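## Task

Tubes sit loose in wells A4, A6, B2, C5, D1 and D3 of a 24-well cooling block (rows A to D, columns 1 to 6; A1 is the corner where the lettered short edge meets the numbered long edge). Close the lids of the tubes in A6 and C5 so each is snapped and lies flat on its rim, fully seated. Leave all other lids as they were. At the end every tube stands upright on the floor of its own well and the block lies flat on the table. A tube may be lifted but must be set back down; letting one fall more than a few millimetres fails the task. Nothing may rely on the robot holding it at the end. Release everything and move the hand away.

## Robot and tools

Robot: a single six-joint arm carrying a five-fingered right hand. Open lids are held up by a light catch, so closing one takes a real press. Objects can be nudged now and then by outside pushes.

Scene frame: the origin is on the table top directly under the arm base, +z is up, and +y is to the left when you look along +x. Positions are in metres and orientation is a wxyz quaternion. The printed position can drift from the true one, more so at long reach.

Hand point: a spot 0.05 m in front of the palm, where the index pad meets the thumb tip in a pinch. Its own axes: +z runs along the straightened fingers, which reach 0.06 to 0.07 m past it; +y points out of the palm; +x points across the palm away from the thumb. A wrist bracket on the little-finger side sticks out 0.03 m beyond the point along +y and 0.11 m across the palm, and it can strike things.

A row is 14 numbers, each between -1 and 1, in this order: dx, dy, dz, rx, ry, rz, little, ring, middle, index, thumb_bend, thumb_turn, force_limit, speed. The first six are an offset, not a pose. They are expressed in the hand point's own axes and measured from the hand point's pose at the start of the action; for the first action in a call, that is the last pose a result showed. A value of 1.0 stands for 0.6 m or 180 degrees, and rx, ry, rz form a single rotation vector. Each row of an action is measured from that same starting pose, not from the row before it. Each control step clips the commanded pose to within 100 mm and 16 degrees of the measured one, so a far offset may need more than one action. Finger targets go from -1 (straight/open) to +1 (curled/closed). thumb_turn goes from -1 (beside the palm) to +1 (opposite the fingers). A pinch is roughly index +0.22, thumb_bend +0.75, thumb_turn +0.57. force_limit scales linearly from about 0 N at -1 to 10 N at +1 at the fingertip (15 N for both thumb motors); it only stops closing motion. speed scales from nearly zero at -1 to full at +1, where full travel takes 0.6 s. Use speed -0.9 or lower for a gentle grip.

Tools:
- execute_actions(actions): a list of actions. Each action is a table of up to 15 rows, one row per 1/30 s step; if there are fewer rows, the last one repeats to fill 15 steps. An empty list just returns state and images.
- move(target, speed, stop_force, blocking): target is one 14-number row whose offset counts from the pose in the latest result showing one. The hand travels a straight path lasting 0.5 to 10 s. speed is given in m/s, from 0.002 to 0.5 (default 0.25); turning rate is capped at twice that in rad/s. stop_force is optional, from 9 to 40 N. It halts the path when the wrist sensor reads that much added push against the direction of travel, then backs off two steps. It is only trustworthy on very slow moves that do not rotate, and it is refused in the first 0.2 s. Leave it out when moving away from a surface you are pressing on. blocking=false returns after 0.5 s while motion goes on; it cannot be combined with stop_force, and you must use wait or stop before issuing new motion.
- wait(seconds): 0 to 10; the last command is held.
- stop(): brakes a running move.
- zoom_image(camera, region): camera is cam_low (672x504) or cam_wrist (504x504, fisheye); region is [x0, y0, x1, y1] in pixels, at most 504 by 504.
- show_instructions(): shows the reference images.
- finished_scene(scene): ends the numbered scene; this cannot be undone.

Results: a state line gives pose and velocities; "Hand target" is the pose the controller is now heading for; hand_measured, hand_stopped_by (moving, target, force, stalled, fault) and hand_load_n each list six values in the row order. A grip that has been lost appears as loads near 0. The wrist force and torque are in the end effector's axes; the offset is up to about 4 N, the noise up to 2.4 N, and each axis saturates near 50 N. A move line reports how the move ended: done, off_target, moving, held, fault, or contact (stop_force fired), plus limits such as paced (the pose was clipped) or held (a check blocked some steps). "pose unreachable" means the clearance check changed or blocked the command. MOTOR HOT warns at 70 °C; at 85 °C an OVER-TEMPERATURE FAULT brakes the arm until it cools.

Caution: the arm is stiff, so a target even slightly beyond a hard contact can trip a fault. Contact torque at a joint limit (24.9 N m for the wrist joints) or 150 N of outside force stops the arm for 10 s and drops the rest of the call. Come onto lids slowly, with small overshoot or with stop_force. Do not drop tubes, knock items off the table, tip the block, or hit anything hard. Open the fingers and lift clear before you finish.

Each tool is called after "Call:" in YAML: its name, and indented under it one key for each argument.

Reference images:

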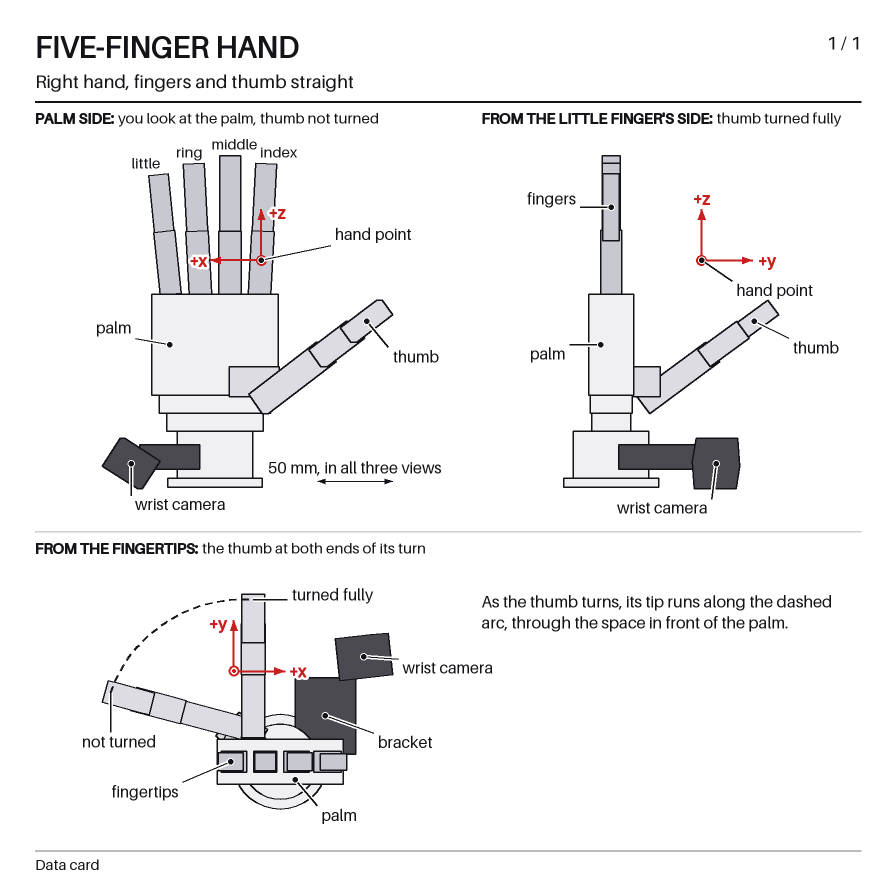

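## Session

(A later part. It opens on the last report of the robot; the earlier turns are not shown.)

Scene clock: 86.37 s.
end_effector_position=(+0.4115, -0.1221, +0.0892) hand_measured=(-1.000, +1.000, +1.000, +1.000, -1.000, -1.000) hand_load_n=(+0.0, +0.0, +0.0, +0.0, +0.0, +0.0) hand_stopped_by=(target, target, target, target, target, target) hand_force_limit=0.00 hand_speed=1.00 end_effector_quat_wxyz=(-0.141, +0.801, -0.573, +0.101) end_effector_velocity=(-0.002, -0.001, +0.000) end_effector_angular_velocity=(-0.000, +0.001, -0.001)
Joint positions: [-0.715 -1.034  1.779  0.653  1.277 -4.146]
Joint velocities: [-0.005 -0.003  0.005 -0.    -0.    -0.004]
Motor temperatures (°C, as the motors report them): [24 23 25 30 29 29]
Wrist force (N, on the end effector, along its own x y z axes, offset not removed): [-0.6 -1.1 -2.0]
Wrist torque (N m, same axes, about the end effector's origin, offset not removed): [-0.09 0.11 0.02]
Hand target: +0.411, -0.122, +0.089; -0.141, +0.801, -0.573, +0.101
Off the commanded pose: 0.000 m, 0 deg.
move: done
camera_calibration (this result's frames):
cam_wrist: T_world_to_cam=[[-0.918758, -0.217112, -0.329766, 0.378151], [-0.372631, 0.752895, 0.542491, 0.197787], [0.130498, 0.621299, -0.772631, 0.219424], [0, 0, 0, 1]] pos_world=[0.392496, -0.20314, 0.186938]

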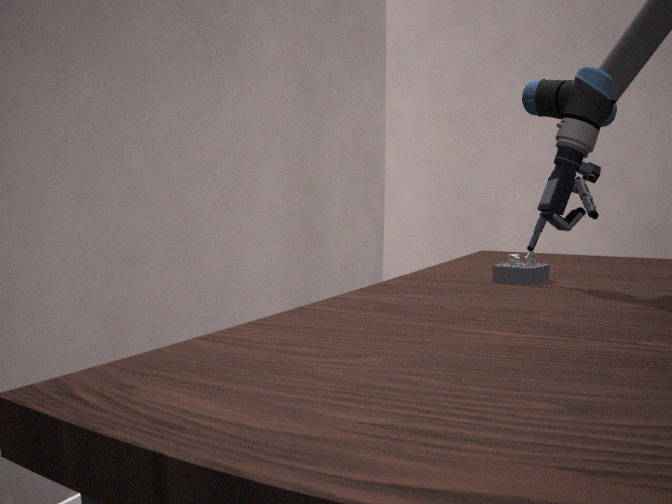

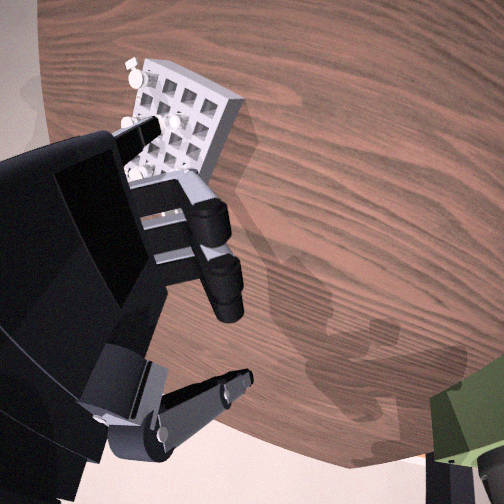

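Call:
move:
  target: [0, 0.01737, -0.00101, 0, 0, 0, -1, 1, 1, 1, -1, -1, 0, 1]
  speed: 0.01

Call:
zoom_image:
  camera: "cam_wrist"
  region: [110, 80, 230, 170]

Call:
zoom_image:
  camera: "cam_low"
  region: [485, 220, 555, 290]

Scene clock: 88.10 s.
end_effector_position=(+0.4023, -0.1252, +0.0863) hand_measured=(-1.000, +1.000, +1.000, +1.000, -1.000, -1.000) hand_load_n=(+0.0, +0.0, +0.0, +0.0, +0.0, +0.0) hand_stopped_by=(target, target, target, target, target, target) hand_force_limit=0.00 hand_speed=1.00 end_effector_quat_wxyz=(-0.141, +0.801, -0.573, +0.101) end_effector_velocity=(-0.003, -0.001, -0.001) end_effector_angular_velocity=(+0.000, +0.001, -0.002)
Joint positions: [-0.736 -1.041  1.805  0.642  1.273 -4.167]
Joint velocities: [-0.006 -0.002  0.007 -0.003 -0.    -0.004]
Motor temperatures (°C, as the motors report them): [24 23 25 30 29 29]
Wrist force (N, on the end effector, along its own x y z axes, offset not removed): [0.2 1.7 -3.3]
Wrist torque (N m, same axes, about the end effector's origin, offset not removed): [0.37 0.08 0.21]
Hand target: +0.402, -0.125, +0.086; -0.141, +0.801, -0.573, +0.101
Off the commanded pose: 0.000 m, 0 deg.
move: done
camera_calibration (this result's frames):
cam_wrist: T_world_to_cam=[[-0.918781, -0.217116, -0.329701, 0.368046], [-0.372591, 0.752913, 0.542493, 0.198269], [0.130452, 0.621275, -0.772657, 0.220341], [0, 0, 0, 1]] pos_world=[0.383283, -0.206263, 0.184033]

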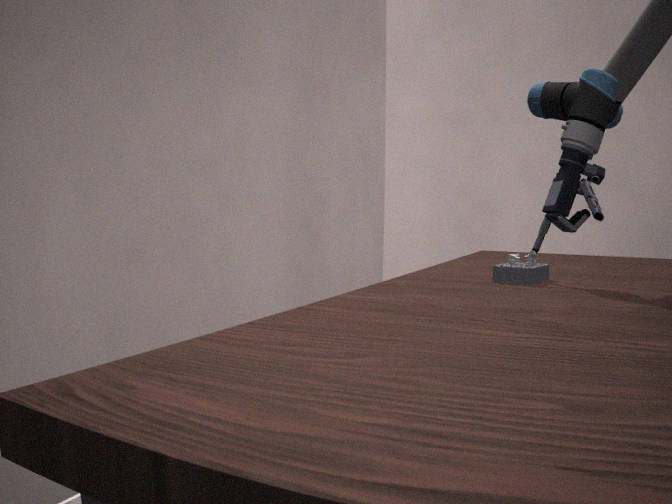

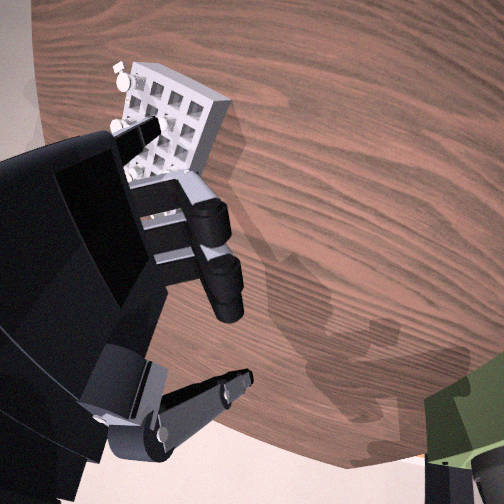

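Region (110, 80, 230, 170) of cam_wrist's 504x504 image, scaled by 4.200, with more detail than that image has; it fills the top 378 rows of this view, and the rest is white.

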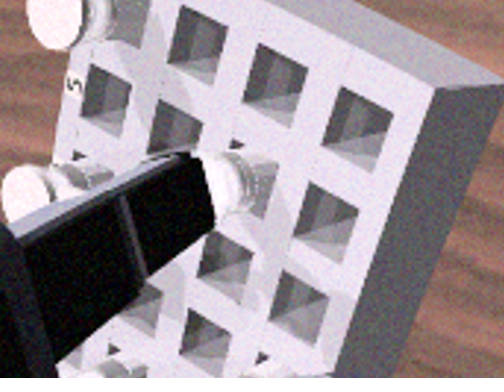

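Region (485, 220, 555, 290) of cam_low's 672x504 image, scaled by 7.200, with more detail than that image has.

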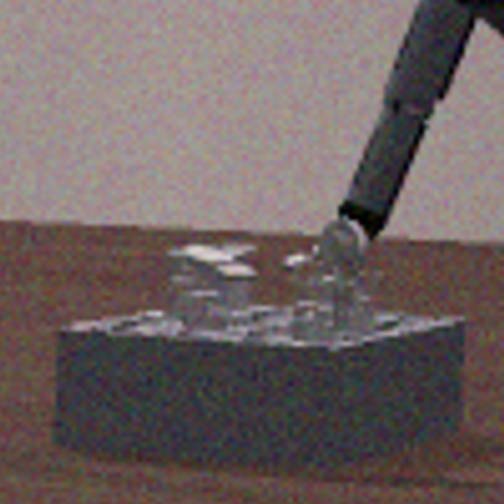

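Now press down slowly with force stop.

Call:
move:
  target: [0, 0.00512, 0.01407, 0, 0, 0, -1, 1, 1, 1, -1, -1, 0, 1]
  speed: 0.004
  stop_force: 16

Call:
zoom_image:
  camera: "cam_wrist"
  region: [110, 80, 230, 170]

Call:
zoom_image:
  camera: "cam_low"
  region: [485, 220, 555, 290]

Scene clock: 91.10 s.
end_effector_position=(+0.4023, -0.1252, +0.0775) hand_measured=(-1.000, +1.000, +1.000, +1.000, -1.000, -1.000) hand_load_n=(-1.0, +0.0, +0.0, +0.0, +0.0, +0.0) hand_stopped_by=(target, target, target, target, target, target) hand_force_limit=0.00 hand_speed=1.00 end_effector_quat_wxyz=(-0.141, +0.801, -0.573, +0.101) end_effector_velocity=(+0.000, +0.000, -0.001) end_effector_angular_velocity=(-0.000, -0.000, +0.001)
Joint positions: [-0.736 -1.027  1.81   0.622  1.273 -4.168]
Joint velocities: [ 0.     0.002  0.001 -0.003 -0.    -0.001]
Motor temperatures (°C, as the motors report them): [24 23 25 30 29 29]
Wrist force (N, on the end effector, along its own x y z axes, offset not removed): [-0.4 -0.8 -0.7]
Wrist torque (N m, same axes, about the end effector's origin, offset not removed): [-0.45 0.10 0.14]
Hand target: +0.402, -0.125, +0.077; -0.141, +0.801, -0.573, +0.101
Off the commanded pose: 0.000 m, 0 deg.
move: done
camera_calibration (this result's frames):
cam_wrist: T_world_to_cam=[[-0.918778, -0.217121, -0.329704, 0.365112], [-0.372596, 0.752915, 0.542486, 0.203068], [0.130454, 0.621271, -0.772661, 0.213484], [0, 0, 0, 1]] pos_world=[0.383269, -0.206251, 0.175168]

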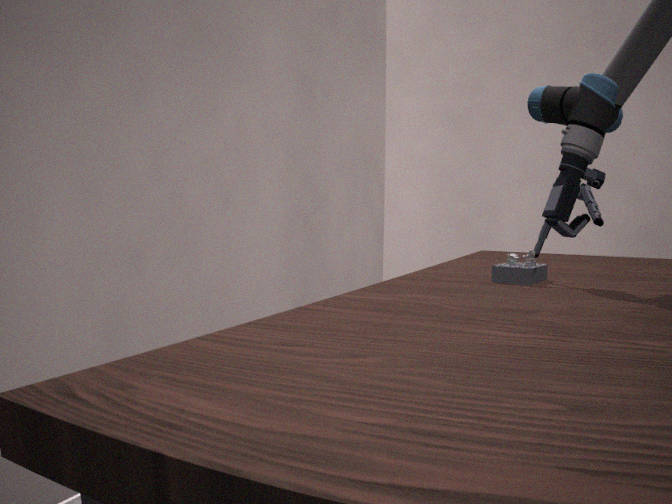

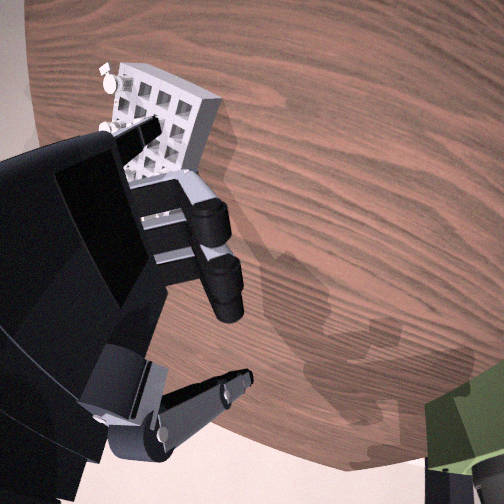

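Region (110, 80, 230, 170) of cam_wrist's 504x504 image, scaled by 4.200, with more detail than that image has; it fills the top 378 rows of this view, and the rest is white.

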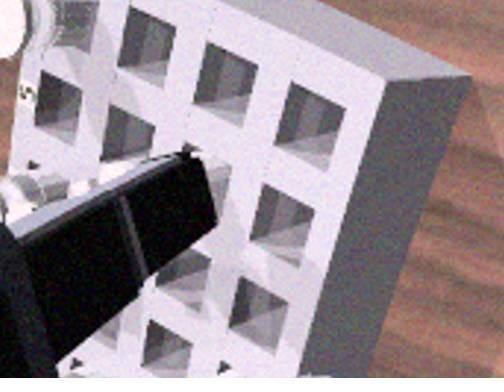

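Region (485, 220, 555, 290) of cam_low's 672x504 image, scaled by 7.200, with more detail than that image has.

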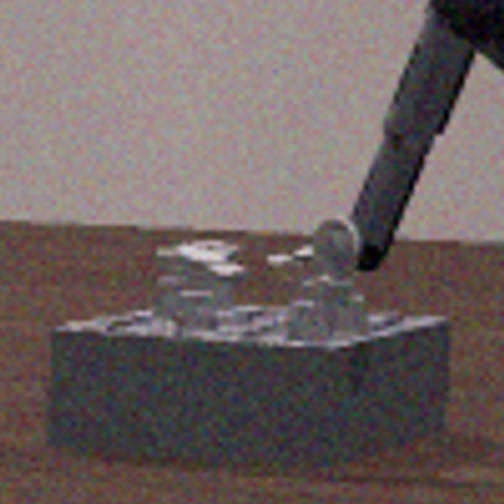

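Call:
move:
  target: [0, 0.002, -0.03, 0, 0, 0, -1, 1, 1, 1, -1, -1, 0, 1]
  speed: 0.02

Call:
zoom_image:
  camera: "cam_wrist"
  region: [90, 60, 230, 170]

Call:
zoom_image:
  camera: "cam_low"
  region: [485, 220, 555, 290]

Scene clock: 93.53 s.
end_effector_position=(+0.3955, -0.1276, +0.0937) hand_measured=(-1.000, +1.000, +1.000, +1.000, -1.000, -1.000) hand_load_n=(+0.0, +0.0, +0.0, +0.0, +0.0, +0.0) hand_stopped_by=(target, target, target, target, target, target) hand_force_limit=0.00 hand_speed=1.00 end_effector_quat_wxyz=(-0.141, +0.801, -0.573, +0.101) end_effector_velocity=(-0.001, -0.000, +0.002) end_effector_angular_velocity=(-0.001, -0.000, +0.000)
Joint positions: [-0.752 -1.063  1.817  0.655  1.271 -4.184]
Joint velocities: [-0.001 -0.004  0.001  0.003 -0.    -0.002]
Motor temperatures (°C, as the motors report them): [24 23 25 30 29 29]
Wrist force (N, on the end effector, along its own x y z axes, offset not removed): [-1.8 -1.3 -3.2]
Wrist torque (N m, same axes, about the end effector's origin, offset not removed): [0.02 0.35 0.11]
Hand target: +0.395, -0.128, +0.094; -0.141, +0.801, -0.573, +0.101
Off the commanded pose: 0.000 m, 0 deg.
move: done
camera_calibration (this result's frames):
cam_wrist: T_world_to_cam=[[-0.91879, -0.217127, -0.329669, 0.363734], [-0.372577, 0.752932, 0.542477, 0.193465], [0.130432, 0.621249, -0.772682, 0.228414], [0, 0, 0, 1]] pos_world=[0.376484, -0.208591, 0.191453]

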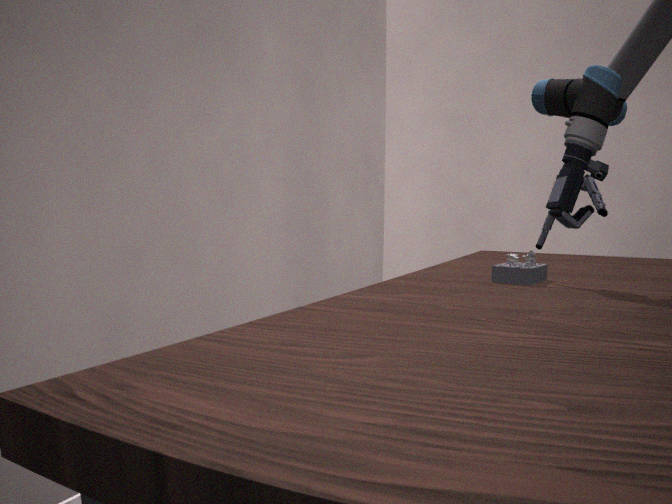

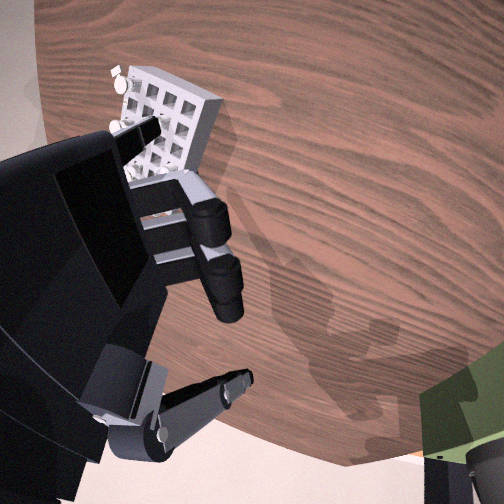

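Region (90, 60, 230, 170) of cam_wrist's 504x504 image, scaled by 3.600, with more detail than that image has; it fills the top 396 rows of this view, and the rest is white.

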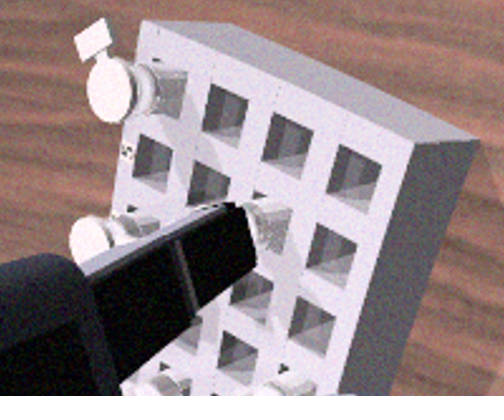

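Region (485, 220, 555, 290) of cam_low's 672x504 image, scaled by 7.200, with more detail than that image has.

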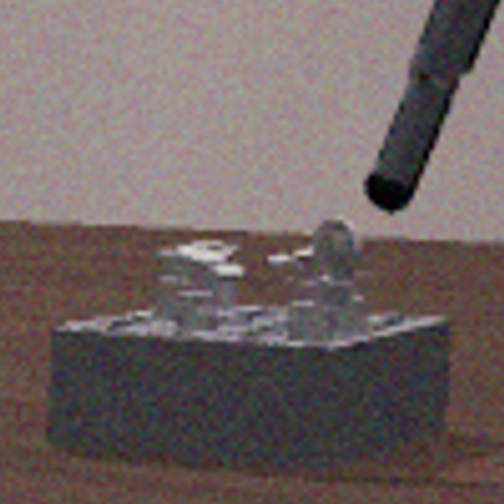

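Call:
move:
  target: [0, -0.02798, -0.00152, 0, 0, 0, -1, 1, 1, 1, -1, -1, 0, 1]
  speed: 0.03

Call:
zoom_image:
  camera: "cam_wrist"
  region: [110, 80, 230, 170]

Call:
zoom_image:
  camera: "cam_low"
  region: [485, 220, 555, 290]

Scene clock: 98.77 s.
end_effector_position=(+0.4099, -0.1227, +0.1002) hand_measured=(-1.000, +1.000, +1.000, +1.000, -1.000, -1.000) hand_load_n=(+0.0, +0.0, +0.0, +0.0, +0.0, +0.0) hand_stopped_by=(target, target, target, target, target, target) hand_force_limit=0.00 hand_speed=1.00 end_effector_quat_wxyz=(-0.141, +0.801, -0.573, +0.101) end_effector_velocity=(+0.002, +0.001, +0.001) end_effector_angular_velocity=(-0.000, +0.000, +0.002)
Joint positions: [-0.719 -1.053  1.776  0.677  1.276 -4.15 ]
Joint velocities: [ 0.006  0.002 -0.006  0.003  0.001  0.004]
Motor temperatures (°C, as the motors report them): [24 23 25 30 29 29]
Wrist force (N, on the end effector, along its own x y z axes, offset not removed): [2.9 -2.7 -3.5]
Wrist torque (N m, same axes, about the end effector's origin, offset not removed): [-0.30 -0.51 0.21]
Hand target: +0.410, -0.123, +0.100; -0.141, +0.801, -0.573, +0.101
Off the commanded pose: 0.000 m, 0 deg.
move: done
camera_calibration (this result's frames):
cam_wrist: T_world_to_cam=[[-0.918753, -0.217115, -0.32978, 0.380209], [-0.372639, 0.752903, 0.542474, 0.191648], [0.130513, 0.621288, -0.772637, 0.228474], [0, 0, 0, 1]] pos_world=[0.390915, -0.203692, 0.197949]

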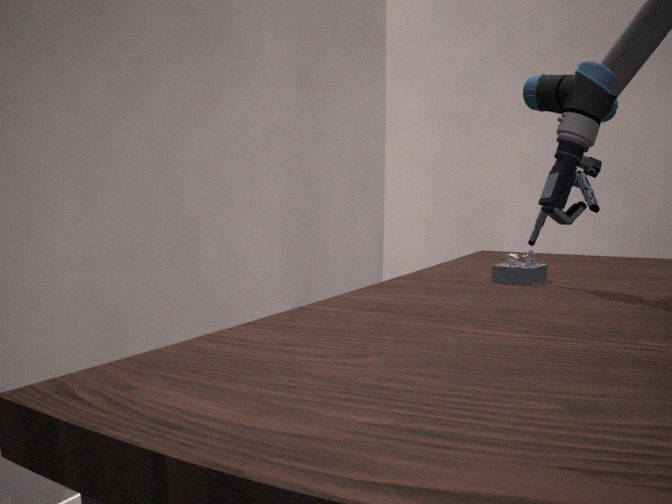

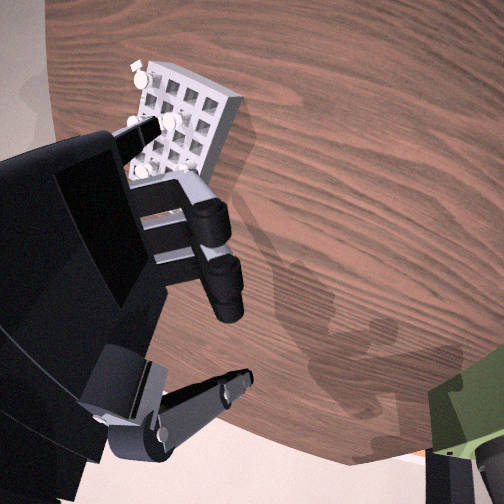

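Region (110, 80, 230, 170) of cam_wrist's 504x504 image, scaled by 4.200, with more detail than that image has; it fills the top 378 rows of this view, and the rest is white.

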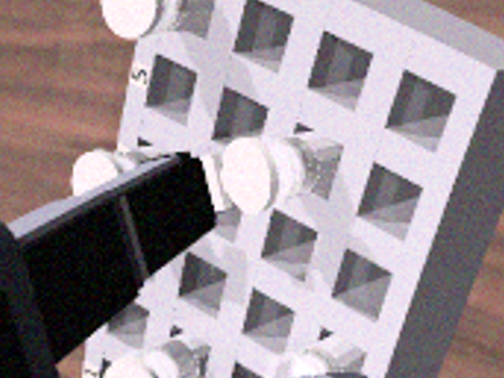

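Region (485, 220, 555, 290) of cam_low's 672x504 image, scaled by 7.200, with more detail than that image has.

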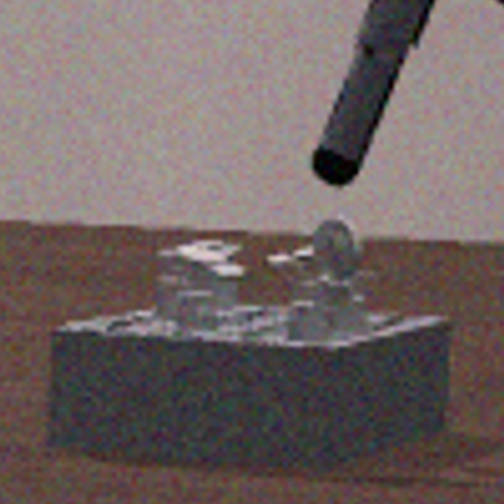

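Call:
move:
  target: [0.0008, 0.00192, 0.02233, 0, 0, 0, -1, 1, 1, 1, -1, -1, 0, 1]
  speed: 0.025

Call:
zoom_image:
  camera: "cam_wrist"
  region: [110, 80, 230, 170]

Call:
zoom_image:
  camera: "cam_low"
  region: [495, 235, 545, 275]

Scene clock: 101.17 s.
end_effector_position=(+0.4133, -0.1220, +0.0875) hand_measured=(-1.000, +1.000, +1.000, +1.000, -1.000, -1.000) hand_load_n=(+0.0, +0.0, +0.0, +0.0, +0.0, +0.0) hand_stopped_by=(target, target, target, target, target, target) hand_force_limit=0.00 hand_speed=1.00 end_effector_quat_wxyz=(-0.141, +0.801, -0.573, +0.101) end_effector_velocity=(+0.001, -0.000, -0.003) end_effector_angular_velocity=(-0.001, -0.001, +0.001)
Joint positions: [-0.712 -1.028  1.775  0.651  1.277 -4.143]
Joint velocities: [ 0.001  0.005 -0.    -0.006  0.    -0.   ]
Motor temperatures (°C, as the motors report them): [24 23 25 30 29 29]
Wrist force (N, on the end effector, along its own x y z axes, offset not removed): [0.6 -3.3 -2.0]
Wrist torque (N m, same axes, about the end effector's origin, offset not removed): [-0.25 -0.23 0.16]
Hand target: +0.413, -0.122, +0.087; -0.141, +0.801, -0.573, +0.101
Off the commanded pose: 0.000 m, 0 deg.
move: done
camera_calibration (this result's frames):
cam_wrist: T_world_to_cam=[[-0.918771, -0.217095, -0.329743, 0.379248], [-0.372611, 0.752863, 0.542548, 0.199232], [0.130467, 0.621343, -0.7726, 0.21779], [0, 0, 0, 1]] pos_world=[0.394264, -0.202984, 0.185226]

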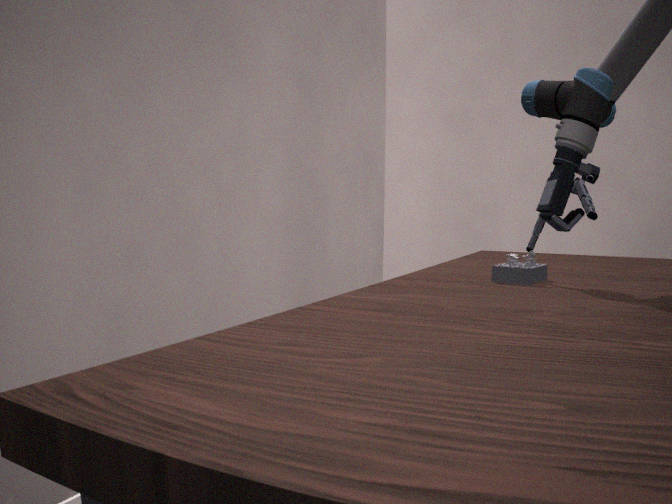

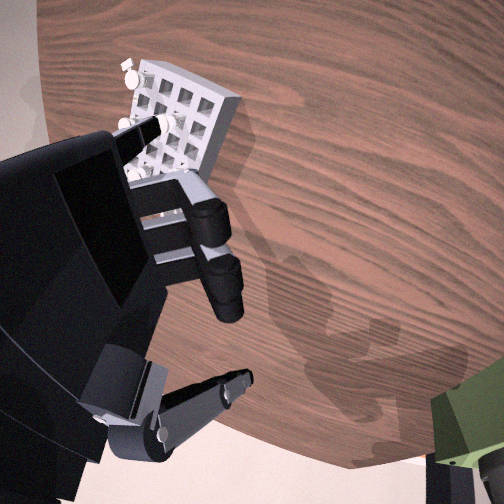

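Region (110, 80, 230, 170) of cam_wrist's 504x504 image, scaled by 4.200, with more detail than that image has; it fills the top 378 rows of this view, and the rest is white.

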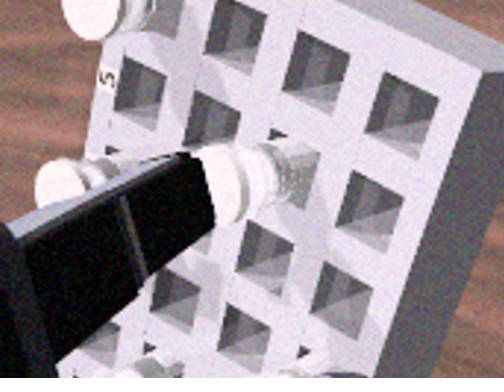

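Region (495, 235, 545, 275) of cam_low's 672x504 image, scaled by 10.080, with more detail than that image has; it fills the top 403 rows of this view, and the rest is white.

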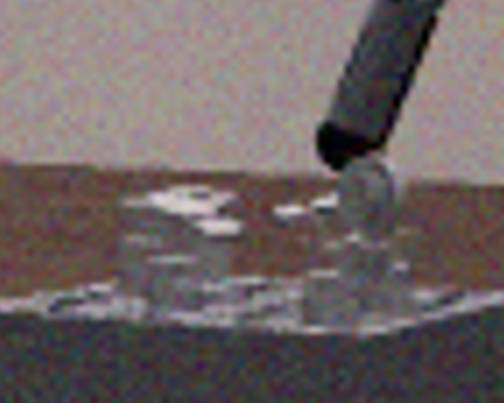

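Call:
move:
  target: [0, 0.00484, 0.01329, 0, 0, 0, -1, 1, 1, 1, -1, -1, 0, 1]
  speed: 0.004
  stop_force: 16

Call:
zoom_image:
  camera: "cam_wrist"
  region: [110, 80, 230, 170]

Call:
zoom_image:
  camera: "cam_low"
  region: [485, 220, 555, 290]

Scene clock: 103.73 s.
end_effector_position=(+0.4133, -0.1220, +0.0802) hand_measured=(-1.000, +1.000, +1.000, +1.000, -1.000, -1.000) hand_load_n=(+0.5, +0.0, +0.0, +0.0, +0.0, +0.0) hand_stopped_by=(target, target, target, target, target, target) hand_force_limit=0.00 hand_speed=1.00 end_effector_quat_wxyz=(-0.141, +0.801, -0.573, +0.101) end_effector_velocity=(-0.001, +0.000, +0.001) end_effector_angular_velocity=(+0.001, +0.002, +0.000)
Joint positions: [-0.712 -1.016  1.78   0.634  1.277 -4.143]
Joint velocities: [ 0.    -0.002 -0.     0.004  0.001 -0.   ]
Motor temperatures (°C, as the motors report them): [24 23 25 30 29 29]
Wrist force (N, on the end effector, along its own x y z axes, offset not removed): [-0.7 -7.1 -23.6]
Wrist torque (N m, same axes, about the end effector's origin, offset not removed): [1.18 1.34 -0.35]
Hand target: +0.413, -0.122, +0.080; -0.141, +0.801, -0.573, +0.101
Off the commanded pose: 0.001 m, 0 deg.
move: contact
camera_calibration (this result's frames):
cam_wrist: T_world_to_cam=[[-0.918733, -0.217138, -0.329818, 0.376827], [-0.372671, 0.752941, 0.542398, 0.203278], [0.130558, 0.621233, -0.772673, 0.212084], [0, 0, 0, 1]] pos_world=[0.39427, -0.202987, 0.177898]

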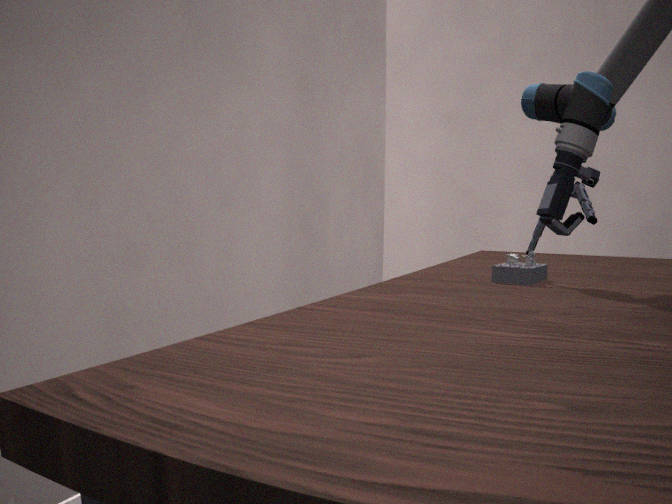

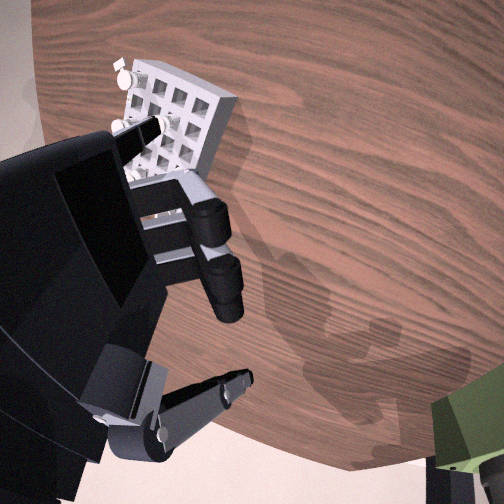

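Region (110, 80, 230, 170) of cam_wrist's 504x504 image, scaled by 4.200, with more detail than that image has; it fills the top 378 rows of this view, and the rest is white.

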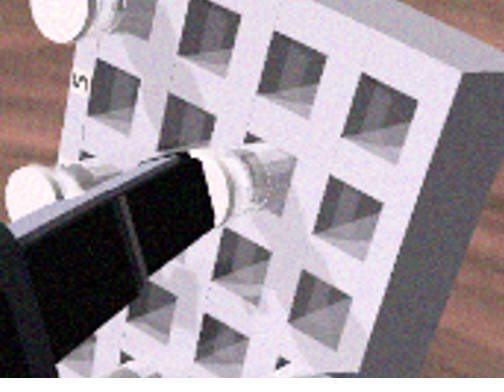

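Region (485, 220, 555, 290) of cam_low's 672x504 image, scaled by 7.200, with more detail than that image has.

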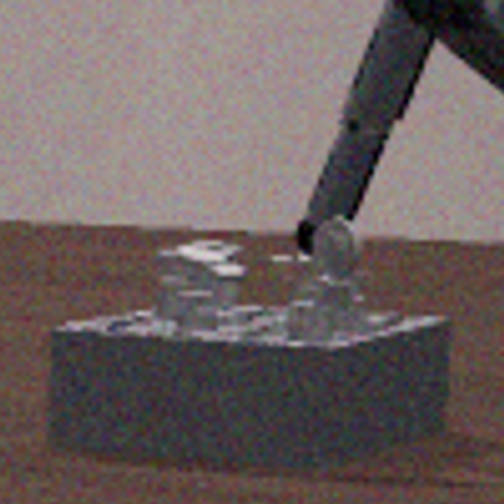

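Call:
move:
  target: [0, -0.0114, -0.0313, 0, 0, 0, -1, 1, 1, 1, -1, -1, 0, 1]
  speed: 0.04

Call:
zoom_image:
  camera: "cam_wrist"
  region: [110, 50, 250, 180]

Call:
zoom_image:
  camera: "cam_low"
  region: [495, 235, 545, 275]

Scene clock: 105.57 s.
end_effector_position=(+0.4133, -0.1220, +0.0999) hand_measured=(-1.000, +1.000, +1.000, +1.000, -1.000, -1.000) hand_load_n=(+0.0, +0.0, +0.0, +0.0, +0.0, +0.0) hand_stopped_by=(target, target, target, target, target, target) hand_force_limit=0.00 hand_speed=1.00 end_effector_quat_wxyz=(-0.141, +0.801, -0.573, +0.101) end_effector_velocity=(+0.000, -0.000, +0.002) end_effector_angular_velocity=(-0.000, -0.001, -0.001)
Joint positions: [-0.712 -1.048  1.767  0.679  1.277 -4.143]
Joint velocities: [-0.    -0.003 -0.002  0.004 -0.     0.001]
Motor temperatures (°C, as the motors report them): [24 23 25 30 29 29]
Wrist force (N, on the end effector, along its own x y z axes, offset not removed): [0.2 -1.5 -1.2]
Wrist torque (N m, same axes, about the end effector's origin, offset not removed): [-0.25 -0.09 -0.11]
Hand target: +0.413, -0.122, +0.100; -0.141, +0.801, -0.573, +0.101
Off the commanded pose: 0.000 m, 0 deg.
move: done
camera_calibration (this result's frames):
cam_wrist: T_world_to_cam=[[-0.918728, -0.217119, -0.329845, 0.383365], [-0.372674, 0.752932, 0.542409, 0.192603], [0.130583, 0.621251, -0.772654, 0.227331], [0, 0, 0, 1]] pos_world=[0.394301, -0.20301, 0.19763]

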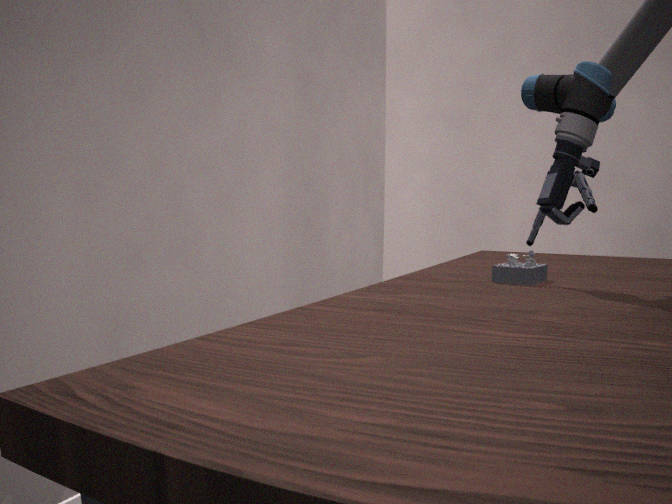

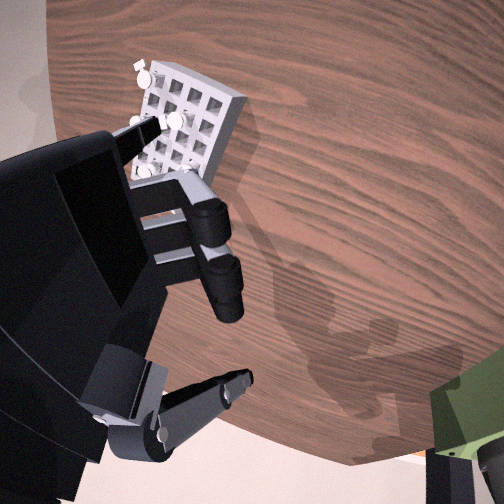

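Region (110, 50, 250, 180) of cam_wrist's 504x504 image, scaled by 3.600, with more detail than that image has; it fills the top 468 rows of this view, and the rest is white.

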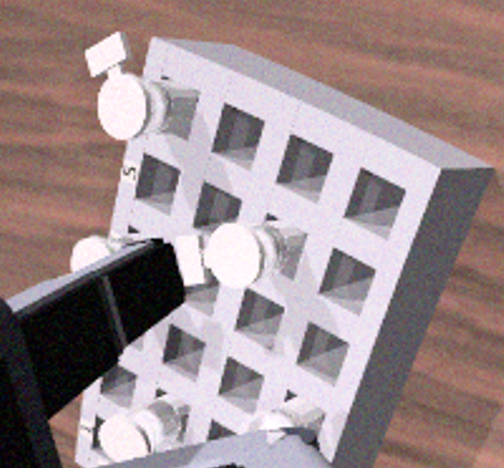

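Region (495, 235, 545, 275) of cam_low's 672x504 image, scaled by 10.080, with more detail than that image has; it fills the top 403 rows of this view, and the rest is white.

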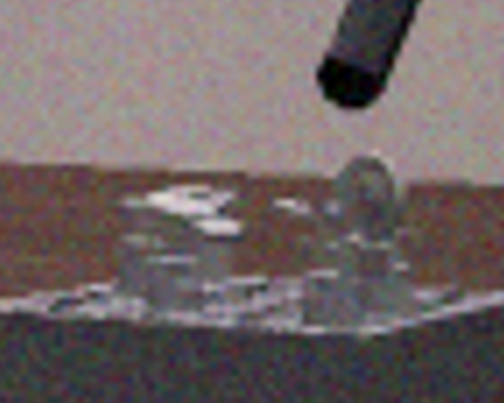

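Call:
move:
  target: [0.1, -0.12, -0.12, 0, 0, 0, -1, 1, 1, 1, -1, -1, 0, 1]
  speed: 0.2

Call:
zoom_image:
  camera: "cam_wrist"
  region: [170, 90, 330, 230]

Call:
zoom_image:
  camera: "cam_low"
  region: [485, 230, 555, 290]

Scene clock: 107.77 s.
end_effector_position=(+0.4734, -0.1650, +0.1919) hand_measured=(-1.000, +1.000, +1.000, +1.000, -1.000, -1.000) hand_load_n=(+0.0, +0.0, +0.0, +0.0, +0.0, +0.0) hand_stopped_by=(target, target, target, target, target, target) hand_force_limit=0.00 hand_speed=1.00 end_effector_quat_wxyz=(-0.141, +0.801, -0.573, +0.101) end_effector_velocity=(+0.001, -0.001, +0.002) end_effector_angular_velocity=(+0.001, +0.001, -0.000)
Joint positions: [-0.7   -1.012  1.43   0.976  1.279 -4.13 ]
Joint velocities: [ 0.001  0.004 -0.01   0.008  0.     0.001]
Motor temperatures (°C, as the motors report them): [24 23 25 30 29 29]
Wrist force (N, on the end effector, along its own x y z axes, offset not removed): [-5.1 -3.4 -0.7]
Wrist torque (N m, same axes, about the end effector's origin, offset not removed): [-0.52 0.71 -0.34]
Hand target: +0.474, -0.165, +0.192; -0.141, +0.801, -0.573, +0.101
Off the commanded pose: 0.000 m, 0 deg.
move: done
camera_calibration (this result's frames):
cam_wrist: T_world_to_cam=[[-0.918662, -0.217099, -0.330043, 0.459551], [-0.372763, 0.752993, 0.542262, 0.197563], [0.130795, 0.621183, -0.772673, 0.317136], [0, 0, 0, 1]] pos_world=[0.454336, -0.245996, 0.289583]

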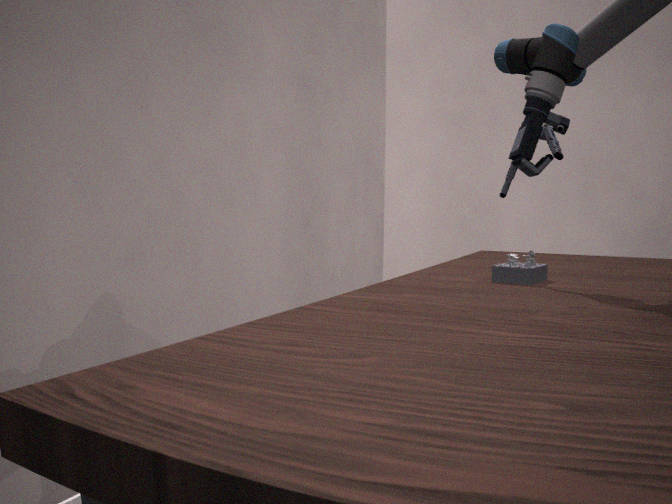

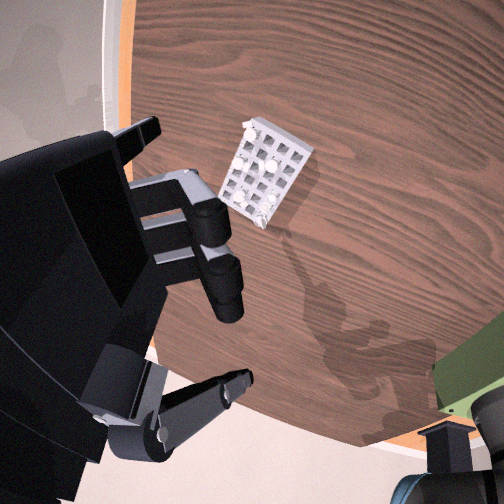

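Region (170, 90, 330, 230) of cam_wrist's 504x504 image, scaled by 3.150, with more detail than that image has; it fills the top 441 rows of this view, and the rest is white.

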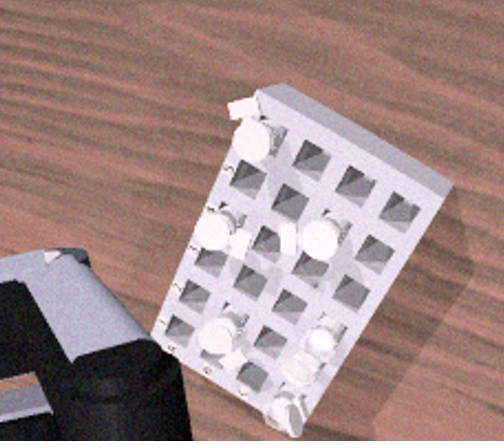

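Region (485, 230, 555, 290) of cam_low's 672x504 image, scaled by 7.200, with more detail than that image has; it fills the top 432 rows of this view, and the rest is white.

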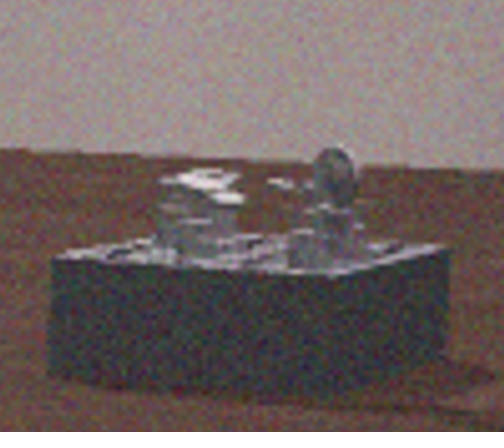

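Call:
finished_scene:
  scene: 1

The scene is finished: the task was done.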